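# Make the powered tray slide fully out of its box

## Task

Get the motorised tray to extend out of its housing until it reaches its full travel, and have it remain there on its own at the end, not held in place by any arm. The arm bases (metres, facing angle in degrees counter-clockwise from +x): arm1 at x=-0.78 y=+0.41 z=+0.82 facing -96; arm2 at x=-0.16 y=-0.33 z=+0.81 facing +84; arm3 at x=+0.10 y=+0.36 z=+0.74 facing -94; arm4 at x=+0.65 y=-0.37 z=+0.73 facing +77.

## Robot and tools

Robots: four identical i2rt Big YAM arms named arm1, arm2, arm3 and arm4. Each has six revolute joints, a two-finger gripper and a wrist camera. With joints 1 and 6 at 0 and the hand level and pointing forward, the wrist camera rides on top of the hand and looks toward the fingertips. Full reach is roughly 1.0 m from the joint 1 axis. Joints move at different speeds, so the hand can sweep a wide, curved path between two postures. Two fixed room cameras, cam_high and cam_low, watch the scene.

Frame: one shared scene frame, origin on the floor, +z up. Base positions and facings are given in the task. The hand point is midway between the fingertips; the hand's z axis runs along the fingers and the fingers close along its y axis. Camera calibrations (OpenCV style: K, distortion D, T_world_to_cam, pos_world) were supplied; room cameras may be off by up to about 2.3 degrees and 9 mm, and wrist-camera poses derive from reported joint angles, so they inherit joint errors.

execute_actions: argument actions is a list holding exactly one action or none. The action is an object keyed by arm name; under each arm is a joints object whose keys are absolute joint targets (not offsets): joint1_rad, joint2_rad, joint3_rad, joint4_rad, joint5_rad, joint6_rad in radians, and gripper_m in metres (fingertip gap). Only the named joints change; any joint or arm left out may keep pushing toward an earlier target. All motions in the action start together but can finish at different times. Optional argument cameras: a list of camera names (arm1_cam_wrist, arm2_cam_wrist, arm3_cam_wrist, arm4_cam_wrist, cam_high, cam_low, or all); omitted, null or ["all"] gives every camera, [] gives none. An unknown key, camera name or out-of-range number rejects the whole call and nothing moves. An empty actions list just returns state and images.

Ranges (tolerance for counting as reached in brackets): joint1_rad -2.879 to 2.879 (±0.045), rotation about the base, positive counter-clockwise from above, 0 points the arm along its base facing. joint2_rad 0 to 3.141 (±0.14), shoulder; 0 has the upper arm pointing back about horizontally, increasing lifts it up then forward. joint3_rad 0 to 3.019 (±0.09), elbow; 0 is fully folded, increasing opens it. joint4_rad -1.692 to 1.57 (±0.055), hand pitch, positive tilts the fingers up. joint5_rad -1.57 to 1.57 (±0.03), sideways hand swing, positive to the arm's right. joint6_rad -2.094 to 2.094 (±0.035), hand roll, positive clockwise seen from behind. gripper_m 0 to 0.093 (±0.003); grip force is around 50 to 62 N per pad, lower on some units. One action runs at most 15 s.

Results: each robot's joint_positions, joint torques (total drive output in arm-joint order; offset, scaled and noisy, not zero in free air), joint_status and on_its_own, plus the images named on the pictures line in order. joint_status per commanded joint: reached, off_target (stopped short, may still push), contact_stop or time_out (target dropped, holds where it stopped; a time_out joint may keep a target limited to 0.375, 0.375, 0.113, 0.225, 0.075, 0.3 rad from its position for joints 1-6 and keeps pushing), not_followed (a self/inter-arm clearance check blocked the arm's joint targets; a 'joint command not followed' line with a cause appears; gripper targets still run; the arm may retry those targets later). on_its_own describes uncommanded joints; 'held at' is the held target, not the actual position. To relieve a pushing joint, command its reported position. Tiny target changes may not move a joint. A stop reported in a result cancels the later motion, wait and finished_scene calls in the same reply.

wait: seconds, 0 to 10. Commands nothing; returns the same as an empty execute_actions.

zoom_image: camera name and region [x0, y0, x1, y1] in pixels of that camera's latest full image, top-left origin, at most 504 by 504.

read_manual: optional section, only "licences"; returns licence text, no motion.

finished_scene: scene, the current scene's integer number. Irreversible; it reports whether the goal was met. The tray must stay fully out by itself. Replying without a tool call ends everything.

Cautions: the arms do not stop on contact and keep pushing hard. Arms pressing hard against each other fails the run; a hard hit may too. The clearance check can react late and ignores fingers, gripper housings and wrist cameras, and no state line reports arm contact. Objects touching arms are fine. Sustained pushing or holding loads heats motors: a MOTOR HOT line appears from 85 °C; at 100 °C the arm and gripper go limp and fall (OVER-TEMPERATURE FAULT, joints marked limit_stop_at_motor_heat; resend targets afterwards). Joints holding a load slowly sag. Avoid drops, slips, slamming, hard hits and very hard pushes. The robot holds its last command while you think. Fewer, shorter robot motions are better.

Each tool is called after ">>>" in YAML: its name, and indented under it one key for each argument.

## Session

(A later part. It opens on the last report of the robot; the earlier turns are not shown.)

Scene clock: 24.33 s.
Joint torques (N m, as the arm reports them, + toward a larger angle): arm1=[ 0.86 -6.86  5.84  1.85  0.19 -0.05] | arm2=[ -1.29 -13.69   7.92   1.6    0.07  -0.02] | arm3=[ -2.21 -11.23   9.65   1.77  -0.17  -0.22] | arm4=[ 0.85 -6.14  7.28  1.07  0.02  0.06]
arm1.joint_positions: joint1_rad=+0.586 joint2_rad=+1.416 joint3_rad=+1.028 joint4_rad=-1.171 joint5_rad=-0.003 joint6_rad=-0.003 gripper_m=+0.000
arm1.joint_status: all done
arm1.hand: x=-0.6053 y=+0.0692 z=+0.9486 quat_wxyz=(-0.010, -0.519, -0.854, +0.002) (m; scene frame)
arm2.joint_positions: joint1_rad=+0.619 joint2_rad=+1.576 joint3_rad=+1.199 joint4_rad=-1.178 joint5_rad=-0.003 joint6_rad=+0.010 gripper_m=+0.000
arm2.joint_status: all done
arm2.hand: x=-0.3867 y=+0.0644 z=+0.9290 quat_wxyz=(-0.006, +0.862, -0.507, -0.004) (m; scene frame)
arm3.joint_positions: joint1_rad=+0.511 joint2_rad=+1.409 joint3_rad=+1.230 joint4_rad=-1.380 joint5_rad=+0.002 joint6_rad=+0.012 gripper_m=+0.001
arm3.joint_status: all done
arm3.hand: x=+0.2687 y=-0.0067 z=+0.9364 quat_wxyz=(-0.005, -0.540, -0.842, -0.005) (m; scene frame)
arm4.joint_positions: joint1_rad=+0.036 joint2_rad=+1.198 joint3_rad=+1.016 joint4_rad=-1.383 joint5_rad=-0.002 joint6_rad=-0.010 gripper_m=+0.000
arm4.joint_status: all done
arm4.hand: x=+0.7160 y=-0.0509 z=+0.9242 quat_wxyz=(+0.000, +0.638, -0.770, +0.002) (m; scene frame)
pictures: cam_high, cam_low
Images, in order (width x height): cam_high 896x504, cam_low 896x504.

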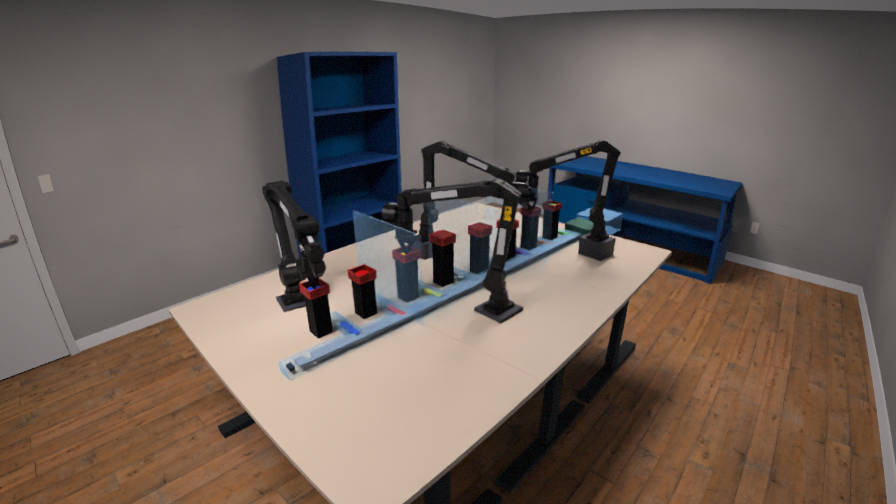

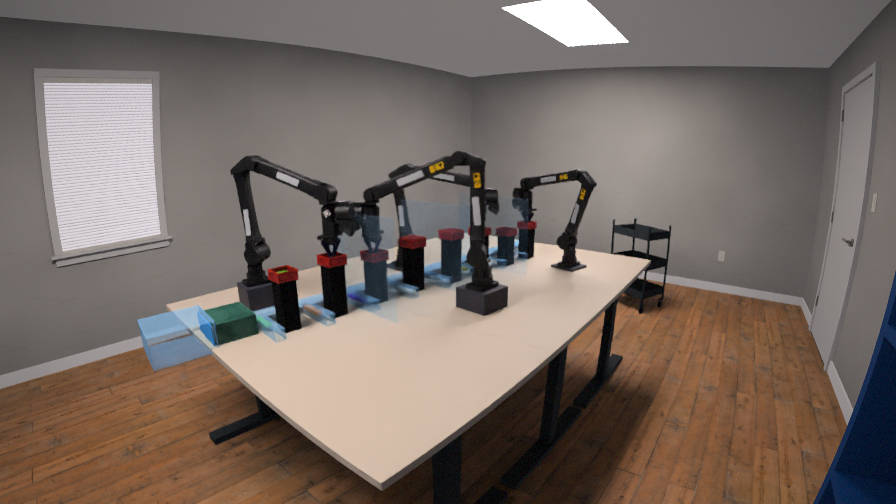

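>>> wait:
  seconds: 10

Scene clock: 34.40 s.
Joint torques (N m, as the arm reports them, + toward a larger angle): arm1=[ 0.79 -7.03  5.89  1.93  0.19 -0.06] | arm2=[ -1.89 -13.71   7.95   1.63   0.05   0.01] | arm3=[ -2.28 -11.31   9.62   1.78  -0.17  -0.22] | arm4=[ 0.8  -6.13  7.29  1.07  0.02  0.06]
arm1.joint_positions: joint1_rad=+0.586 joint2_rad=+1.416 joint3_rad=+1.028 joint4_rad=-1.171 joint5_rad=-0.003 joint6_rad=-0.003 gripper_m=+0.000
arm1.joint_status: all done
arm1.hand: x=-0.6053 y=+0.0692 z=+0.9486 quat_wxyz=(-0.010, -0.519, -0.854, +0.002) (m; scene frame)
arm2.joint_positions: joint1_rad=+0.619 joint2_rad=+1.576 joint3_rad=+1.199 joint4_rad=-1.178 joint5_rad=-0.003 joint6_rad=+0.010 gripper_m=+0.000
arm2.joint_status: all done
arm2.hand: x=-0.3867 y=+0.0644 z=+0.9290 quat_wxyz=(-0.006, +0.862, -0.507, -0.004) (m; scene frame)
arm3.joint_positions: joint1_rad=+0.511 joint2_rad=+1.409 joint3_rad=+1.230 joint4_rad=-1.380 joint5_rad=+0.002 joint6_rad=+0.012 gripper_m=+0.001
arm3.joint_status: all done
arm3.hand: x=+0.2687 y=-0.0067 z=+0.9364 quat_wxyz=(-0.005, -0.540, -0.842, -0.005) (m; scene frame)
arm4.joint_positions: joint1_rad=+0.036 joint2_rad=+1.198 joint3_rad=+1.016 joint4_rad=-1.383 joint5_rad=-0.002 joint6_rad=-0.010 gripper_m=+0.000
arm4.joint_status: all done
arm4.hand: x=+0.7160 y=-0.0509 z=+0.9242 quat_wxyz=(+0.000, +0.638, -0.770, +0.002) (m; scene frame)
wait: 10.00 s; at rest by 0.20 s
pictures: arm1_cam_wrist, arm2_cam_wrist, arm3_cam_wrist, arm4_cam_wrist, cam_high, cam_low
camera_calibration (this result's frames):
arm1_cam_wrist: T_world_to_cam=[[-0.887194, -0.46102, -0.0186266, -0.488534], [-0.386661, 0.720858, 0.575201, -0.82545], [-0.251752, 0.517518, -0.8178, 0.708476], [0, 0, 0, 1]] pos_world=[-0.574234, 0.0031595, 1.04509]
arm2_cam_wrist: T_world_to_cam=[[0.870696, 0.491456, 0.0189722, 0.285515], [0.390479, -0.714223, 0.580872, -0.338318], [0.299023, -0.498354, -0.813774, 1.03142], [0, 0, 0, 1]] pos_world=[-0.424908, 0.132059, 1.03044]
arm3_cam_wrist: T_world_to_cam=[[-0.909451, -0.415482, -0.0165468, 0.25383], [-0.345053, 0.731887, 0.587606, -0.451544], [-0.232029, 0.540108, -0.808978, 0.951307], [0, 0, 0, 1]] pos_world=[0.295771, -0.0778679, 1.03912]
arm4_cam_wrist: T_world_to_cam=[[0.982988, -0.183201, 0.0131237, -0.727203], [-0.155174, -0.790125, 0.592979, -0.47136], [-0.0982652, -0.584928, -0.805111, 0.909257], [0, 0, 0, 1]] pos_world=[0.731038, 0.0261913, 1.0211]
Images, in order (width x height): arm1_cam_wrist 896x504, arm2_cam_wrist 896x504, arm3_cam_wrist 896x504, arm4_cam_wrist 896x504, cam_high 896x504, cam_low 896x504.

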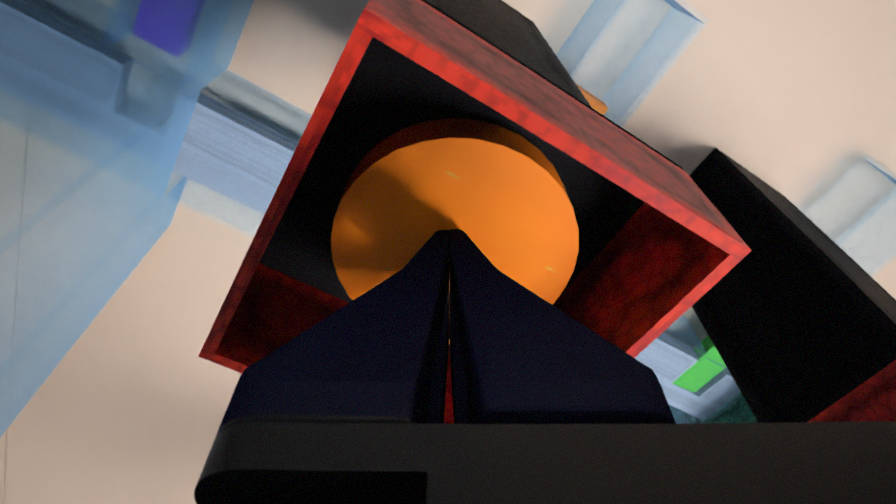

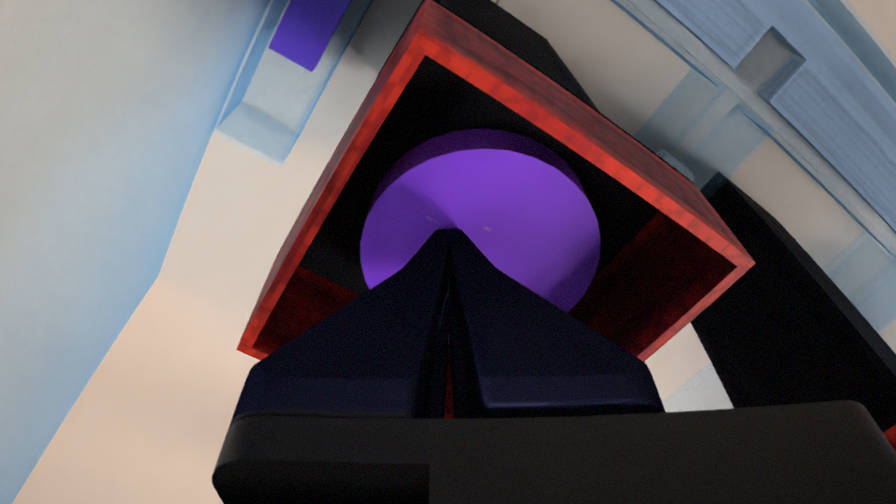

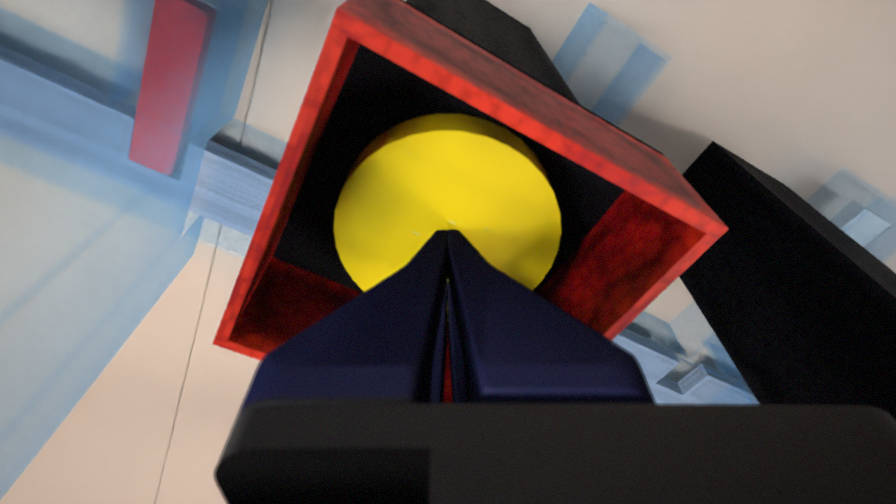

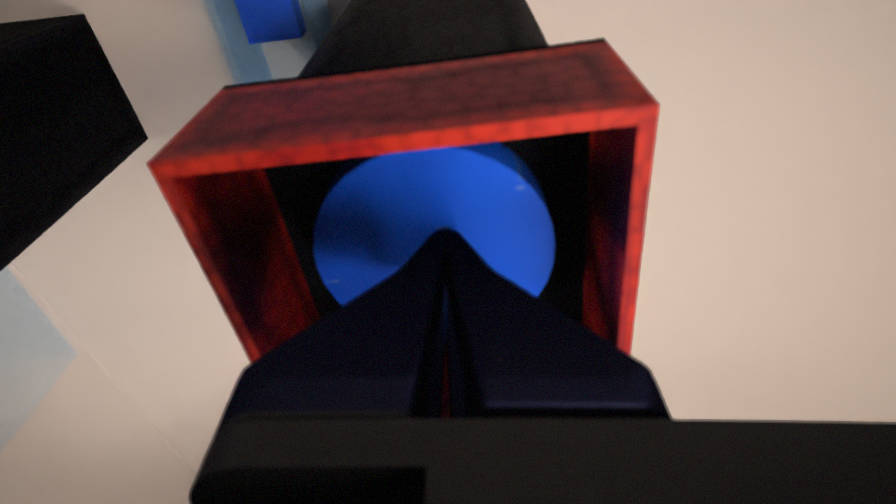

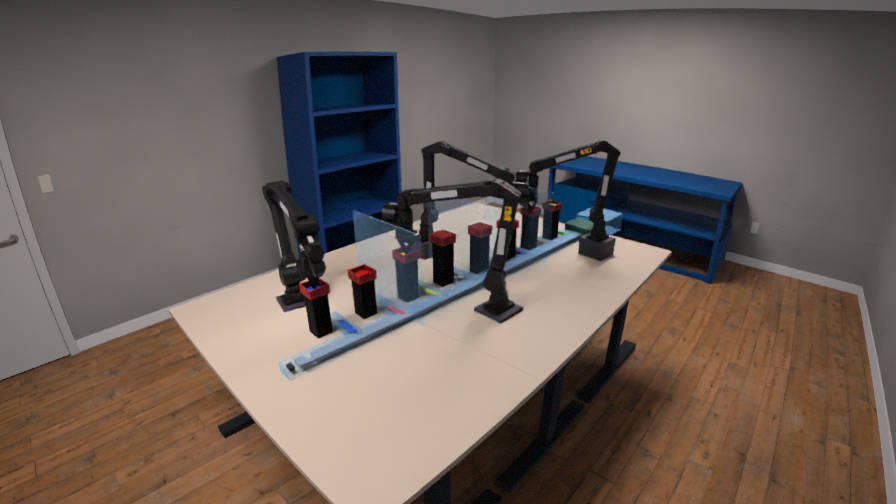

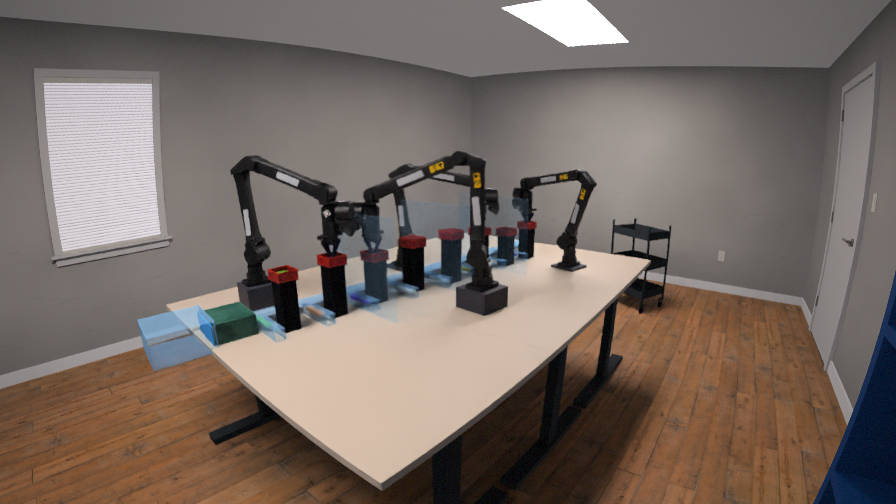

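>>> zoom_image:
  camera: "cam_high"
  region: [290, 240, 490, 360]

>>> zoom_image:
  camera: "cam_low"
  region: [240, 240, 440, 360]

Region (290, 240, 490, 360) of cam_high's 896x504 image, scaled by 2.520, with more detail than that image has; it fills the top 302 rows of this view, and the rest is white.

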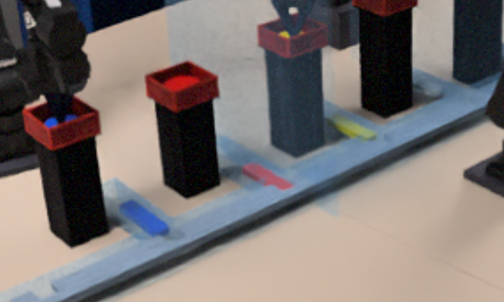

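Region (240, 240, 440, 360) of cam_low's 896x504 image, scaled by 2.520, with more detail than that image has; it fills the top 302 rows of this view, and the rest is white.

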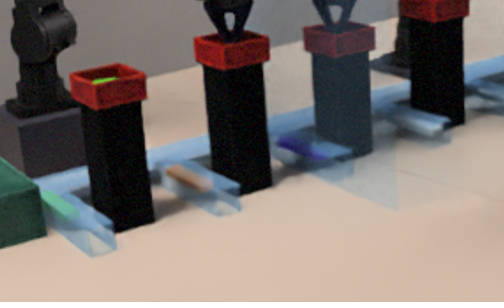

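>>> wait:
  seconds: 10

Scene clock: 46.47 s.
Joint torques (N m, as the arm reports them, + toward a larger angle): arm1=[ 0.78 -6.98  5.87  1.89  0.19 -0.06] | arm2=[ -1.3  -13.54   7.93   1.54   0.08  -0.03] | arm3=[ -2.16 -11.2    9.62   1.75  -0.17  -0.22] | arm4=[ 0.86 -6.14  7.28  1.05  0.02  0.06]
arm1.joint_positions: joint1_rad=+0.586 joint2_rad=+1.416 joint3_rad=+1.028 joint4_rad=-1.171 joint5_rad=-0.003 joint6_rad=-0.003 gripper_m=+0.000
arm1.joint_status: all done
arm1.hand: x=-0.6053 y=+0.0692 z=+0.9486 quat_wxyz=(-0.010, -0.519, -0.854, +0.002) (m; scene frame)
arm2.joint_positions: joint1_rad=+0.619 joint2_rad=+1.576 joint3_rad=+1.199 joint4_rad=-1.178 joint5_rad=-0.003 joint6_rad=+0.010 gripper_m=+0.000
arm2.joint_status: all done
arm2.hand: x=-0.3867 y=+0.0644 z=+0.9290 quat_wxyz=(-0.006, +0.862, -0.507, -0.004) (m; scene frame)
arm3.joint_positions: joint1_rad=+0.511 joint2_rad=+1.409 joint3_rad=+1.230 joint4_rad=-1.380 joint5_rad=+0.002 joint6_rad=+0.012 gripper_m=+0.001
arm3.joint_status: all done
arm3.hand: x=+0.2687 y=-0.0067 z=+0.9364 quat_wxyz=(-0.005, -0.540, -0.842, -0.005) (m; scene frame)
arm4.joint_positions: joint1_rad=+0.036 joint2_rad=+1.198 joint3_rad=+1.016 joint4_rad=-1.383 joint5_rad=-0.002 joint6_rad=-0.010 gripper_m=+0.000
arm4.joint_status: all done
arm4.hand: x=+0.7160 y=-0.0509 z=+0.9242 quat_wxyz=(+0.000, +0.638, -0.770, +0.002) (m; scene frame)
wait: 10.00 s; at rest from the start
pictures: arm1_cam_wrist, arm2_cam_wrist, arm3_cam_wrist, arm4_cam_wrist, cam_high, cam_low
camera_calibration (this result's frames):
arm1_cam_wrist: T_world_to_cam=[[-0.887194, -0.46102, -0.0186266, -0.488534], [-0.386661, 0.720858, 0.575201, -0.82545], [-0.251752, 0.517518, -0.8178, 0.708476], [0, 0, 0, 1]] pos_world=[-0.574234, 0.0031595, 1.04509]
arm2_cam_wrist: T_world_to_cam=[[0.870696, 0.491456, 0.0189722, 0.285515], [0.390479, -0.714223, 0.580872, -0.338318], [0.299023, -0.498354, -0.813774, 1.03142], [0, 0, 0, 1]] pos_world=[-0.424908, 0.132059, 1.03044]
arm3_cam_wrist: T_world_to_cam=[[-0.909451, -0.415482, -0.0165468, 0.25383], [-0.345053, 0.731887, 0.587606, -0.451544], [-0.232029, 0.540108, -0.808978, 0.951307], [0, 0, 0, 1]] pos_world=[0.295771, -0.0778679, 1.03912]
arm4_cam_wrist: T_world_to_cam=[[0.982988, -0.183201, 0.0131237, -0.727203], [-0.155174, -0.790125, 0.592979, -0.47136], [-0.0982652, -0.584928, -0.805111, 0.909257], [0, 0, 0, 1]] pos_world=[0.731038, 0.0261913, 1.0211]
Images, in order (width x height): arm1_cam_wrist 896x504, arm2_cam_wrist 896x504, arm3_cam_wrist 896x504, arm4_cam_wrist 896x504, cam_high 896x504, cam_low 896x504.

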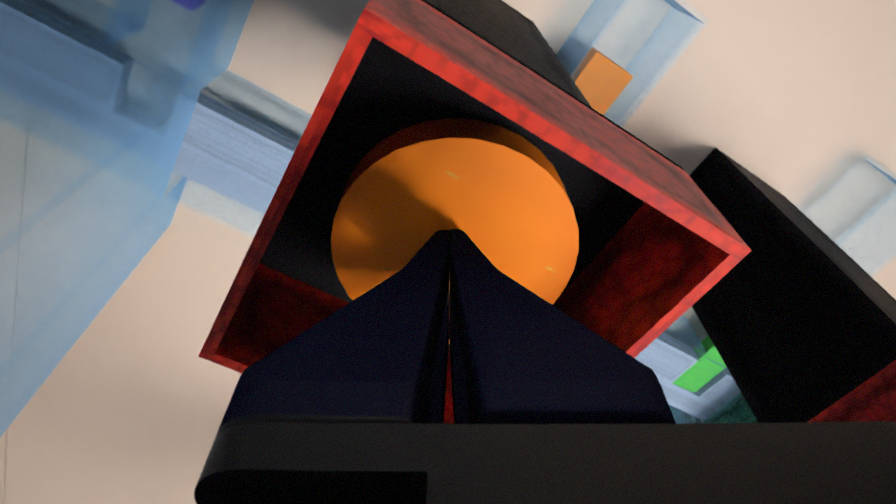

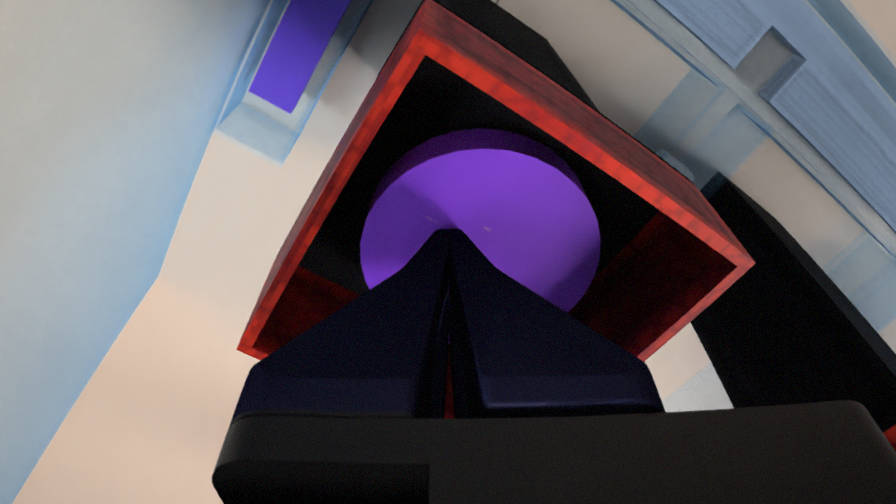

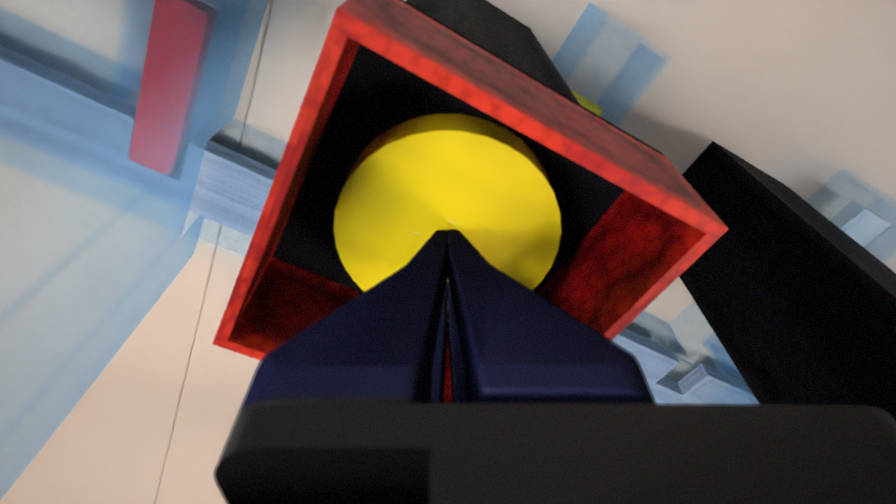

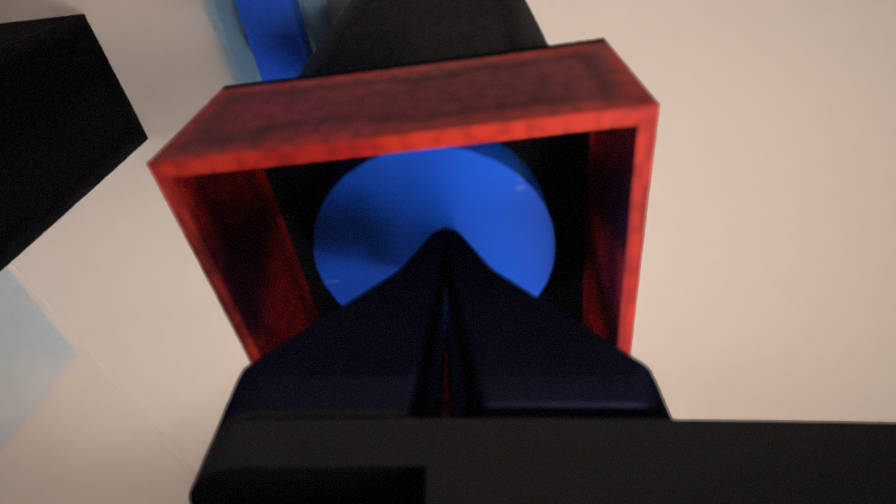

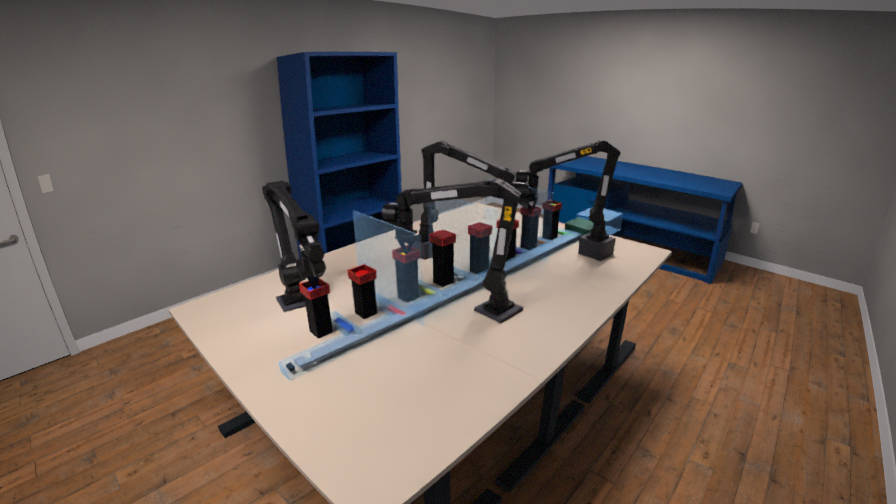

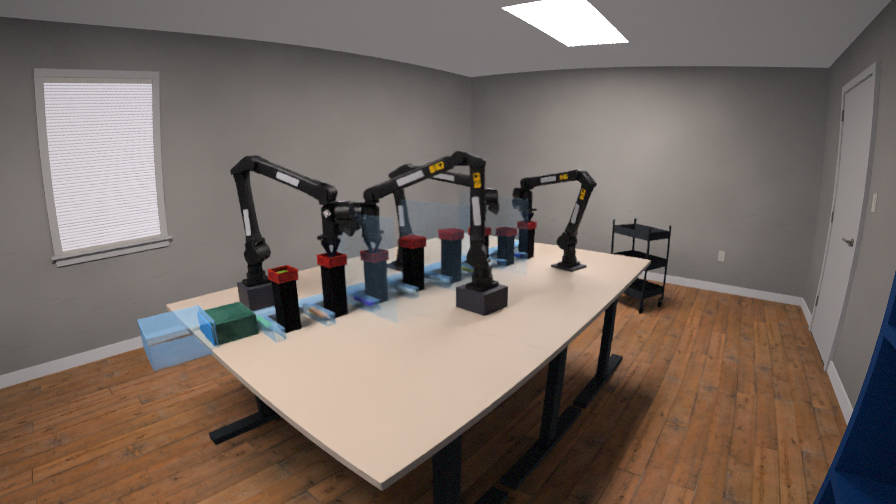

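>>> zoom_image:
  camera: "cam_high"
  region: [290, 240, 490, 360]

>>> zoom_image:
  camera: "cam_low"
  region: [240, 240, 440, 360]

Region (290, 240, 490, 360) of cam_high's 896x504 image, scaled by 2.520, with more detail than that image has; it fills the top 302 rows of this view, and the rest is white.

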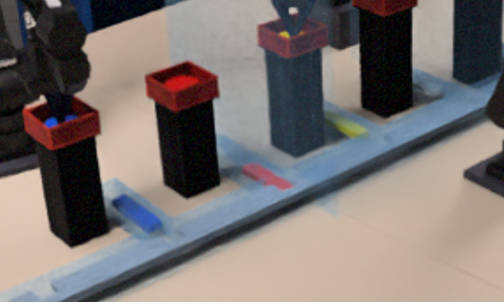

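Region (240, 240, 440, 360) of cam_low's 896x504 image, scaled by 2.520, with more detail than that image has; it fills the top 302 rows of this view, and the rest is white.

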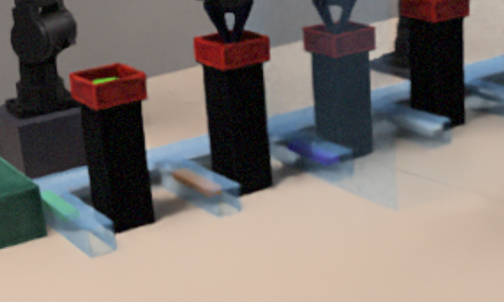

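>>> wait:
  seconds: 10

Scene clock: 58.13 s.
Joint torques (N m, as the arm reports them, + toward a larger angle): arm1=[ 0.65 -6.91  5.92  1.9   0.18 -0.06] | arm2=[ -1.69 -13.56   7.85   1.53   0.04  -0.02] | arm3=[ -2.16 -11.2    9.61   1.76  -0.17  -0.22] | arm4=[ 0.83 -6.1   7.28  1.06  0.02  0.07]
arm1.joint_positions: joint1_rad=+0.586 joint2_rad=+1.416 joint3_rad=+1.028 joint4_rad=-1.171 joint5_rad=-0.003 joint6_rad=-0.003 gripper_m=+0.000
arm1.joint_status: all done
arm1.hand: x=-0.6053 y=+0.0692 z=+0.9486 quat_wxyz=(-0.010, -0.519, -0.854, +0.002) (m; scene frame)
arm2.joint_positions: joint1_rad=+0.619 joint2_rad=+1.576 joint3_rad=+1.199 joint4_rad=-1.178 joint5_rad=-0.003 joint6_rad=+0.010 gripper_m=+0.000
arm2.joint_status: all done
arm2.hand: x=-0.3867 y=+0.0644 z=+0.9290 quat_wxyz=(-0.006, +0.862, -0.507, -0.004) (m; scene frame)
arm3.joint_positions: joint1_rad=+0.511 joint2_rad=+1.409 joint3_rad=+1.230 joint4_rad=-1.380 joint5_rad=+0.002 joint6_rad=+0.012 gripper_m=+0.001
arm3.joint_status: all done
arm3.hand: x=+0.2687 y=-0.0067 z=+0.9364 quat_wxyz=(-0.005, -0.540, -0.842, -0.005) (m; scene frame)
arm4.joint_positions: joint1_rad=+0.036 joint2_rad=+1.198 joint3_rad=+1.016 joint4_rad=-1.383 joint5_rad=-0.002 joint6_rad=-0.010 gripper_m=+0.000
arm4.joint_status: all done
arm4.hand: x=+0.7160 y=-0.0509 z=+0.9242 quat_wxyz=(+0.000, +0.638, -0.770, +0.002) (m; scene frame)
wait: 10.00 s; at rest from the start
pictures: arm1_cam_wrist, arm2_cam_wrist, arm3_cam_wrist, arm4_cam_wrist, cam_high, cam_low
camera_calibration (this result's frames):
arm1_cam_wrist: T_world_to_cam=[[-0.887194, -0.46102, -0.0186266, -0.488534], [-0.386661, 0.720858, 0.575201, -0.82545], [-0.251752, 0.517518, -0.8178, 0.708476], [0, 0, 0, 1]] pos_world=[-0.574234, 0.0031595, 1.04509]
arm2_cam_wrist: T_world_to_cam=[[0.870696, 0.491456, 0.0189722, 0.285515], [0.390479, -0.714223, 0.580872, -0.338318], [0.299023, -0.498354, -0.813774, 1.03142], [0, 0, 0, 1]] pos_world=[-0.424908, 0.132059, 1.03044]
arm3_cam_wrist: T_world_to_cam=[[-0.909451, -0.415482, -0.0165468, 0.25383], [-0.345053, 0.731887, 0.587606, -0.451544], [-0.232029, 0.540108, -0.808978, 0.951307], [0, 0, 0, 1]] pos_world=[0.295771, -0.0778679, 1.03912]
arm4_cam_wrist: T_world_to_cam=[[0.982988, -0.183201, 0.0131237, -0.727203], [-0.155174, -0.790125, 0.592979, -0.47136], [-0.0982652, -0.584928, -0.805111, 0.909257], [0, 0, 0, 1]] pos_world=[0.731038, 0.0261913, 1.0211]
Images, in order (width x height): arm1_cam_wrist 896x504, arm2_cam_wrist 896x504, arm3_cam_wrist 896x504, arm4_cam_wrist 896x504, cam_high 896x504, cam_low 896x504.

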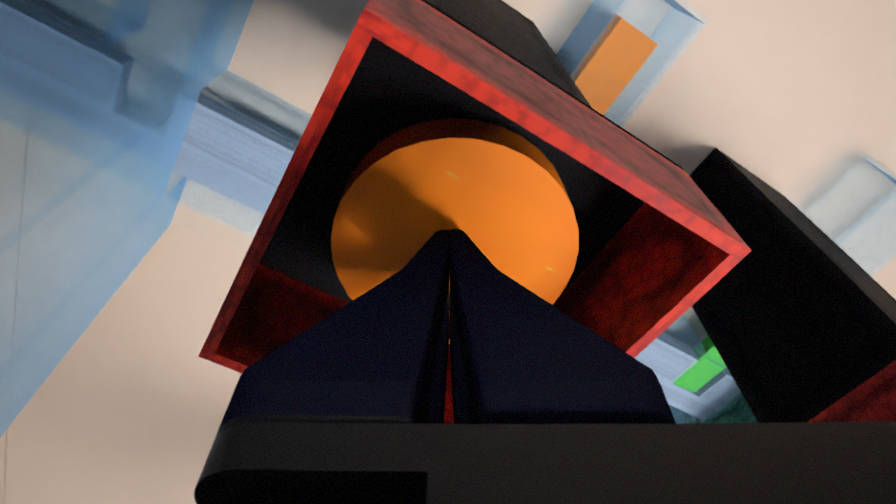

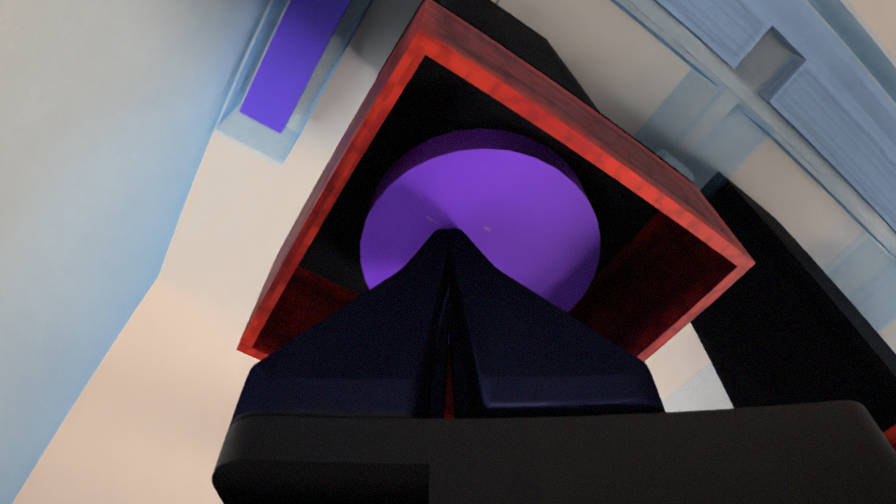

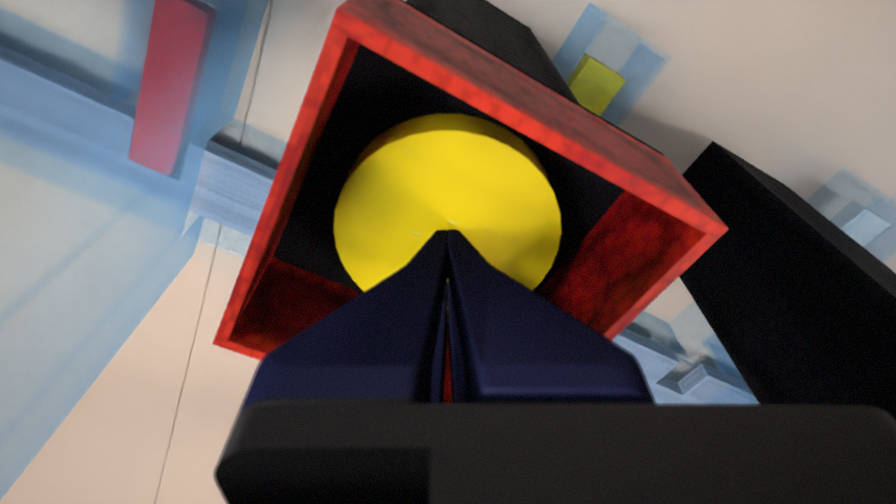

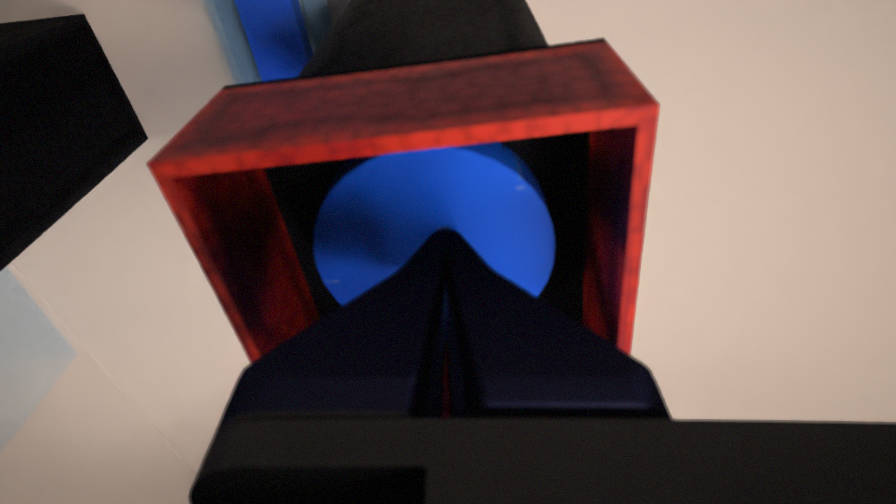

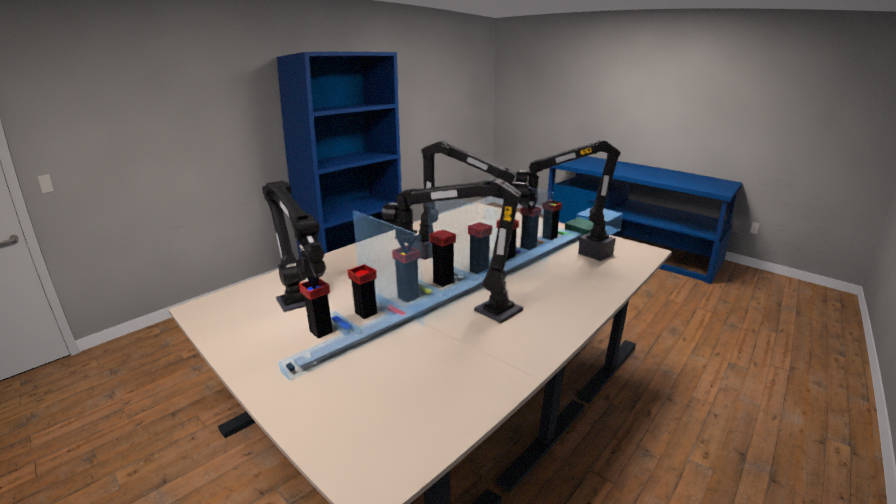

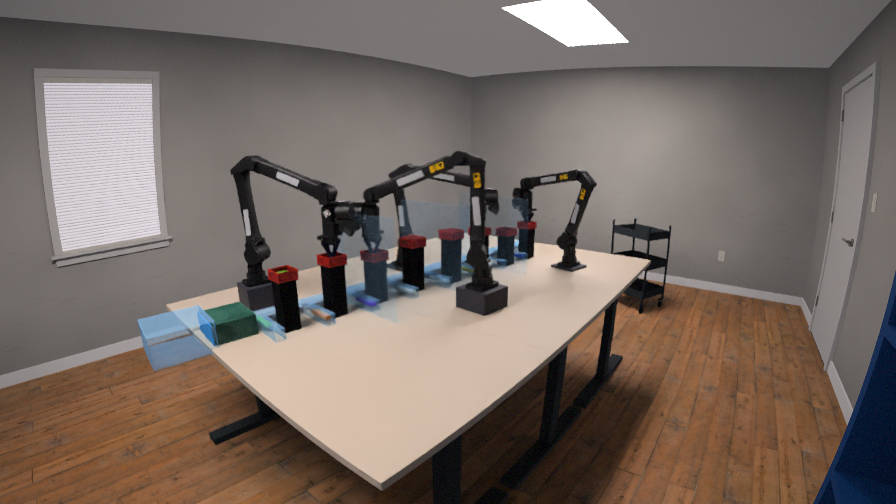

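>>> zoom_image:
  camera: "cam_high"
  region: [290, 240, 490, 360]

Region (290, 240, 490, 360) of cam_high's 896x504 image, scaled by 2.520, with more detail than that image has; it fills the top 302 rows of this view, and the rest is white.

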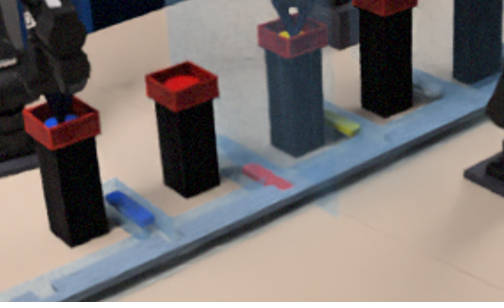

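>>> wait:
  seconds: 10

Scene clock: 69.63 s.
Joint torques (N m, as the arm reports them, + toward a larger angle): arm1=[ 0.8  -6.91  5.87  1.88  0.17 -0.04] | arm2=[ -1.78 -13.48   8.02   1.64   0.05   0.01] | arm3=[ -2.24 -11.25   9.6    1.77  -0.16  -0.21] | arm4=[ 0.82 -6.12  7.28  1.06  0.02  0.06]
arm1.joint_positions: joint1_rad=+0.586 joint2_rad=+1.416 joint3_rad=+1.028 joint4_rad=-1.171 joint5_rad=-0.003 joint6_rad=-0.003 gripper_m=+0.000
arm1.joint_status: all done
arm1.hand: x=-0.6053 y=+0.0692 z=+0.9486 quat_wxyz=(-0.010, -0.519, -0.854, +0.002) (m; scene frame)
arm2.joint_positions: joint1_rad=+0.619 joint2_rad=+1.576 joint3_rad=+1.199 joint4_rad=-1.178 joint5_rad=-0.003 joint6_rad=+0.010 gripper_m=+0.000
arm2.joint_status: all done
arm2.hand: x=-0.3867 y=+0.0644 z=+0.9290 quat_wxyz=(-0.006, +0.862, -0.507, -0.004) (m; scene frame)
arm3.joint_positions: joint1_rad=+0.511 joint2_rad=+1.409 joint3_rad=+1.230 joint4_rad=-1.380 joint5_rad=+0.002 joint6_rad=+0.012 gripper_m=+0.001
arm3.joint_status: all done
arm3.hand: x=+0.2687 y=-0.0067 z=+0.9364 quat_wxyz=(-0.005, -0.540, -0.842, -0.005) (m; scene frame)
arm4.joint_positions: joint1_rad=+0.036 joint2_rad=+1.198 joint3_rad=+1.016 joint4_rad=-1.383 joint5_rad=-0.002 joint6_rad=-0.010 gripper_m=+0.000
arm4.joint_status: all done
arm4.hand: x=+0.7160 y=-0.0509 z=+0.9242 quat_wxyz=(+0.000, +0.638, -0.770, +0.002) (m; scene frame)
wait: 10.00 s; at rest from the start
pictures: arm1_cam_wrist, arm2_cam_wrist, arm3_cam_wrist, arm4_cam_wrist, cam_high, cam_low
camera_calibration (this result's frames):
arm1_cam_wrist: T_world_to_cam=[[-0.887194, -0.46102, -0.0186266, -0.488534], [-0.386661, 0.720858, 0.575201, -0.82545], [-0.251752, 0.517518, -0.8178, 0.708476], [0, 0, 0, 1]] pos_world=[-0.574234, 0.0031595, 1.04509]
arm2_cam_wrist: T_world_to_cam=[[0.870696, 0.491456, 0.0189722, 0.285515], [0.390479, -0.714223, 0.580872, -0.338318], [0.299023, -0.498354, -0.813774, 1.03142], [0, 0, 0, 1]] pos_world=[-0.424908, 0.132059, 1.03044]
arm3_cam_wrist: T_world_to_cam=[[-0.909451, -0.415482, -0.0165468, 0.25383], [-0.345053, 0.731887, 0.587606, -0.451544], [-0.232029, 0.540108, -0.808978, 0.951307], [0, 0, 0, 1]] pos_world=[0.295771, -0.0778679, 1.03912]
arm4_cam_wrist: T_world_to_cam=[[0.982988, -0.183201, 0.0131237, -0.727203], [-0.155174, -0.790125, 0.592979, -0.47136], [-0.0982652, -0.584928, -0.805111, 0.909257], [0, 0, 0, 1]] pos_world=[0.731038, 0.0261913, 1.0211]
Images, in order (width x height): arm1_cam_wrist 896x504, arm2_cam_wrist 896x504, arm3_cam_wrist 896x504, arm4_cam_wrist 896x504, cam_high 896x504, cam_low 896x504.

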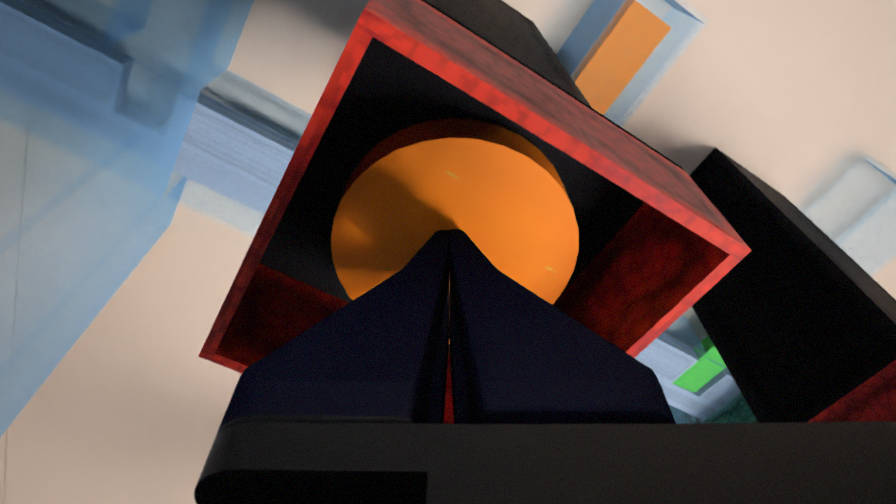

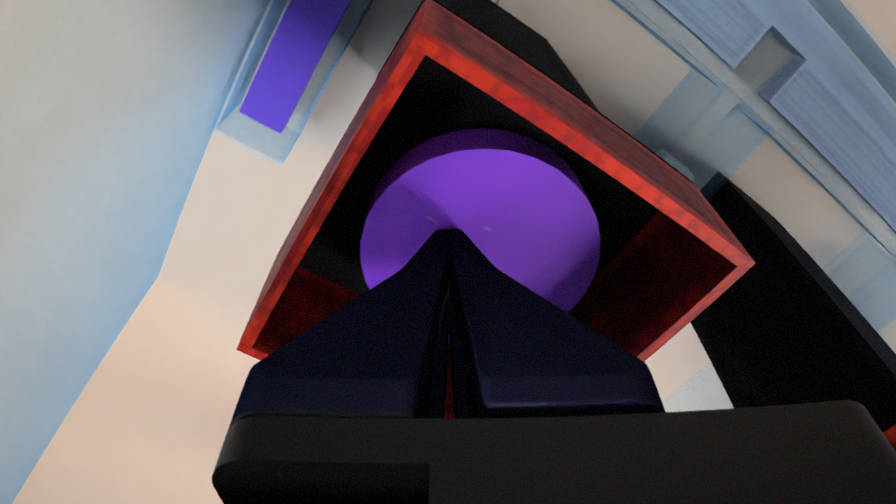

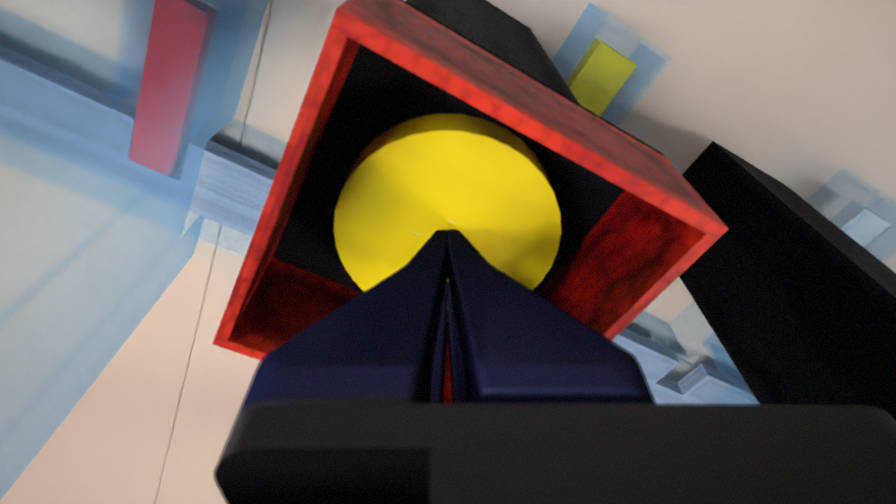

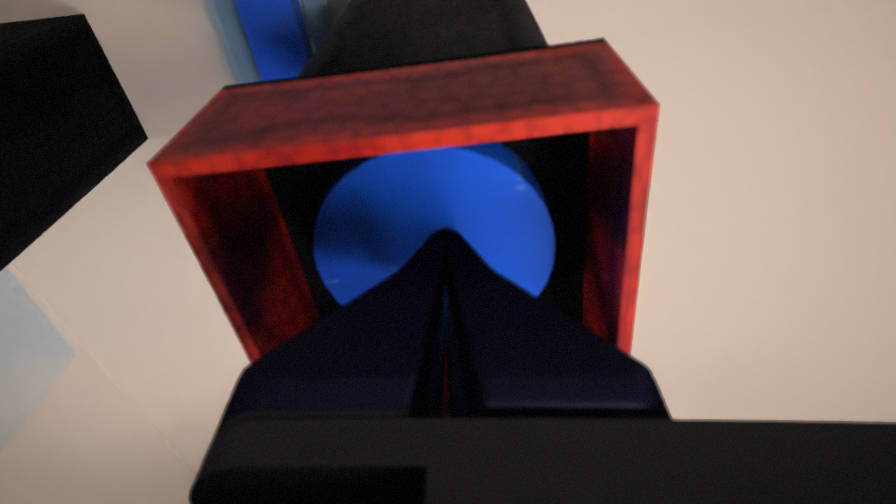

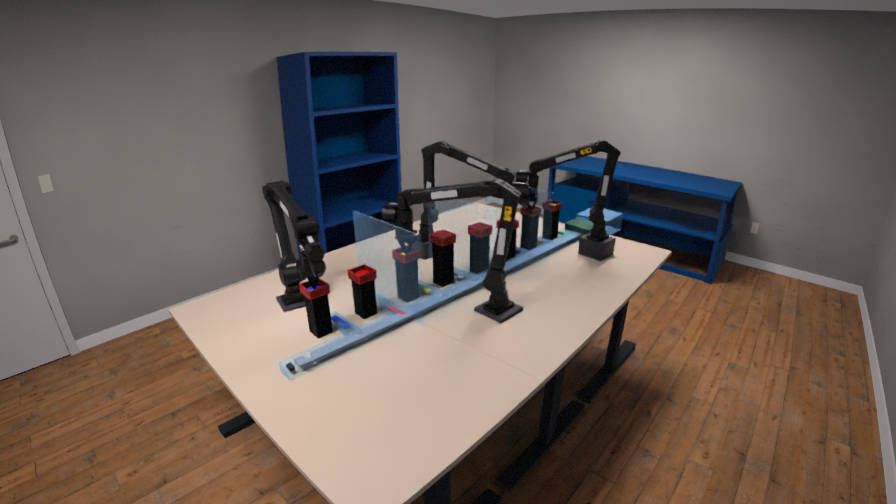

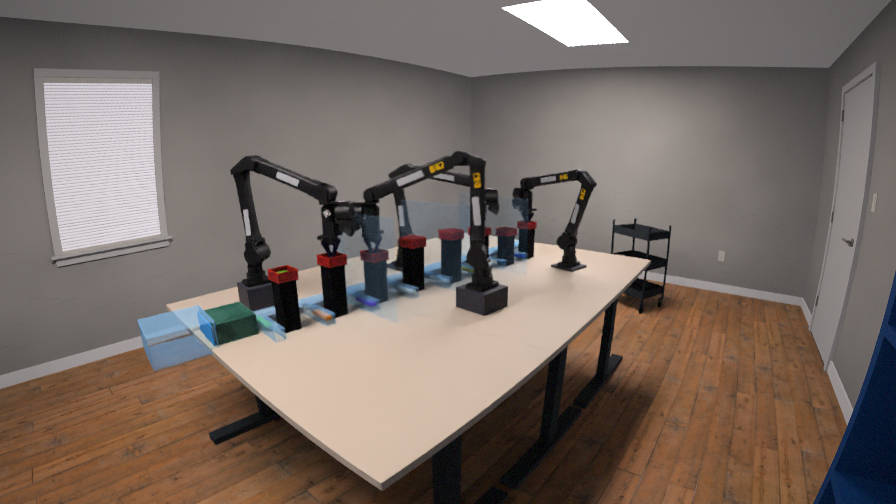

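I'll first check the current state of the scene.

>>> execute_actions:
  actions: []
  cameras: ["cam_high", "cam_low"]

Scene clock: 70.23 s.
Joint torques (N m, as the arm reports them, + toward a larger angle): arm1=[ 0.76 -7.04  5.87  1.9   0.19 -0.06] | arm2=[ -1.17 -13.62   7.86   1.55   0.07   0.03] | arm3=[ -2.27 -11.22   9.6    1.78  -0.17  -0.22] | arm4=[ 0.84 -6.15  7.29  1.07  0.02  0.07]
arm1.joint_positions: joint1_rad=+0.586 joint2_rad=+1.416 joint3_rad=+1.028 joint4_rad=-1.171 joint5_rad=-0.003 joint6_rad=-0.003 gripper_m=+0.000
arm1.joint_status: all done
arm1.hand: x=-0.6053 y=+0.0692 z=+0.9486 quat_wxyz=(-0.010, -0.519, -0.854, +0.002) (m; scene frame)
arm2.joint_positions: joint1_rad=+0.619 joint2_rad=+1.576 joint3_rad=+1.199 joint4_rad=-1.178 joint5_rad=-0.003 joint6_rad=+0.010 gripper_m=+0.000
arm2.joint_status: all done
arm2.hand: x=-0.3867 y=+0.0644 z=+0.9290 quat_wxyz=(-0.006, +0.862, -0.507, -0.004) (m; scene frame)
arm3.joint_positions: joint1_rad=+0.511 joint2_rad=+1.409 joint3_rad=+1.230 joint4_rad=-1.380 joint5_rad=+0.002 joint6_rad=+0.012 gripper_m=+0.001
arm3.joint_status: all done
arm3.hand: x=+0.2687 y=-0.0067 z=+0.9364 quat_wxyz=(-0.005, -0.540, -0.842, -0.005) (m; scene frame)
arm4.joint_positions: joint1_rad=+0.036 joint2_rad=+1.198 joint3_rad=+1.016 joint4_rad=-1.383 joint5_rad=-0.002 joint6_rad=-0.010 gripper_m=+0.000
arm4.joint_status: all done
arm4.hand: x=+0.7160 y=-0.0509 z=+0.9242 quat_wxyz=(+0.000, +0.638, -0.770, +0.002) (m; scene frame)
pictures: cam_high, cam_low
Images, in order (width x height): cam_high 896x504, cam_low 896x504.

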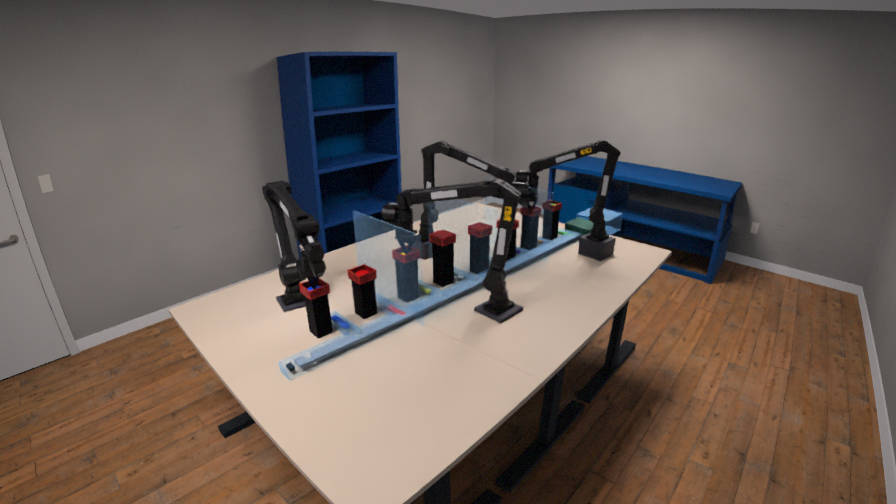

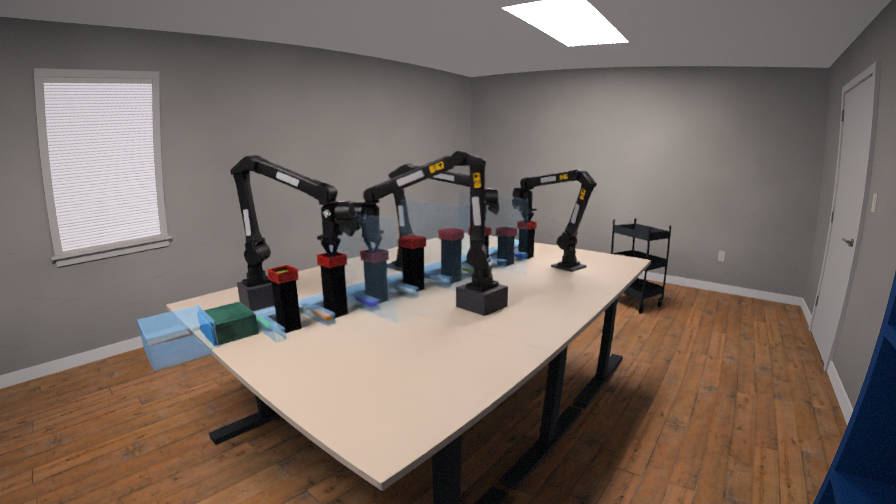

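>>> zoom_image:
  camera: "cam_high"
  region: [290, 240, 490, 360]

Region (290, 240, 490, 360) of cam_high's 896x504 image, scaled by 2.520, with more detail than that image has; it fills the top 302 rows of this view, and the rest is white.

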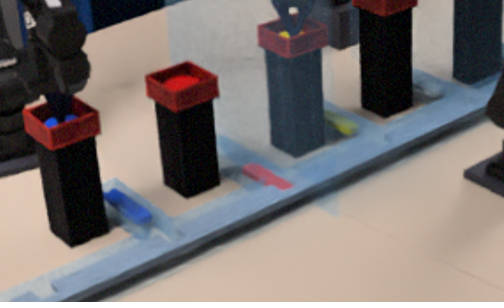

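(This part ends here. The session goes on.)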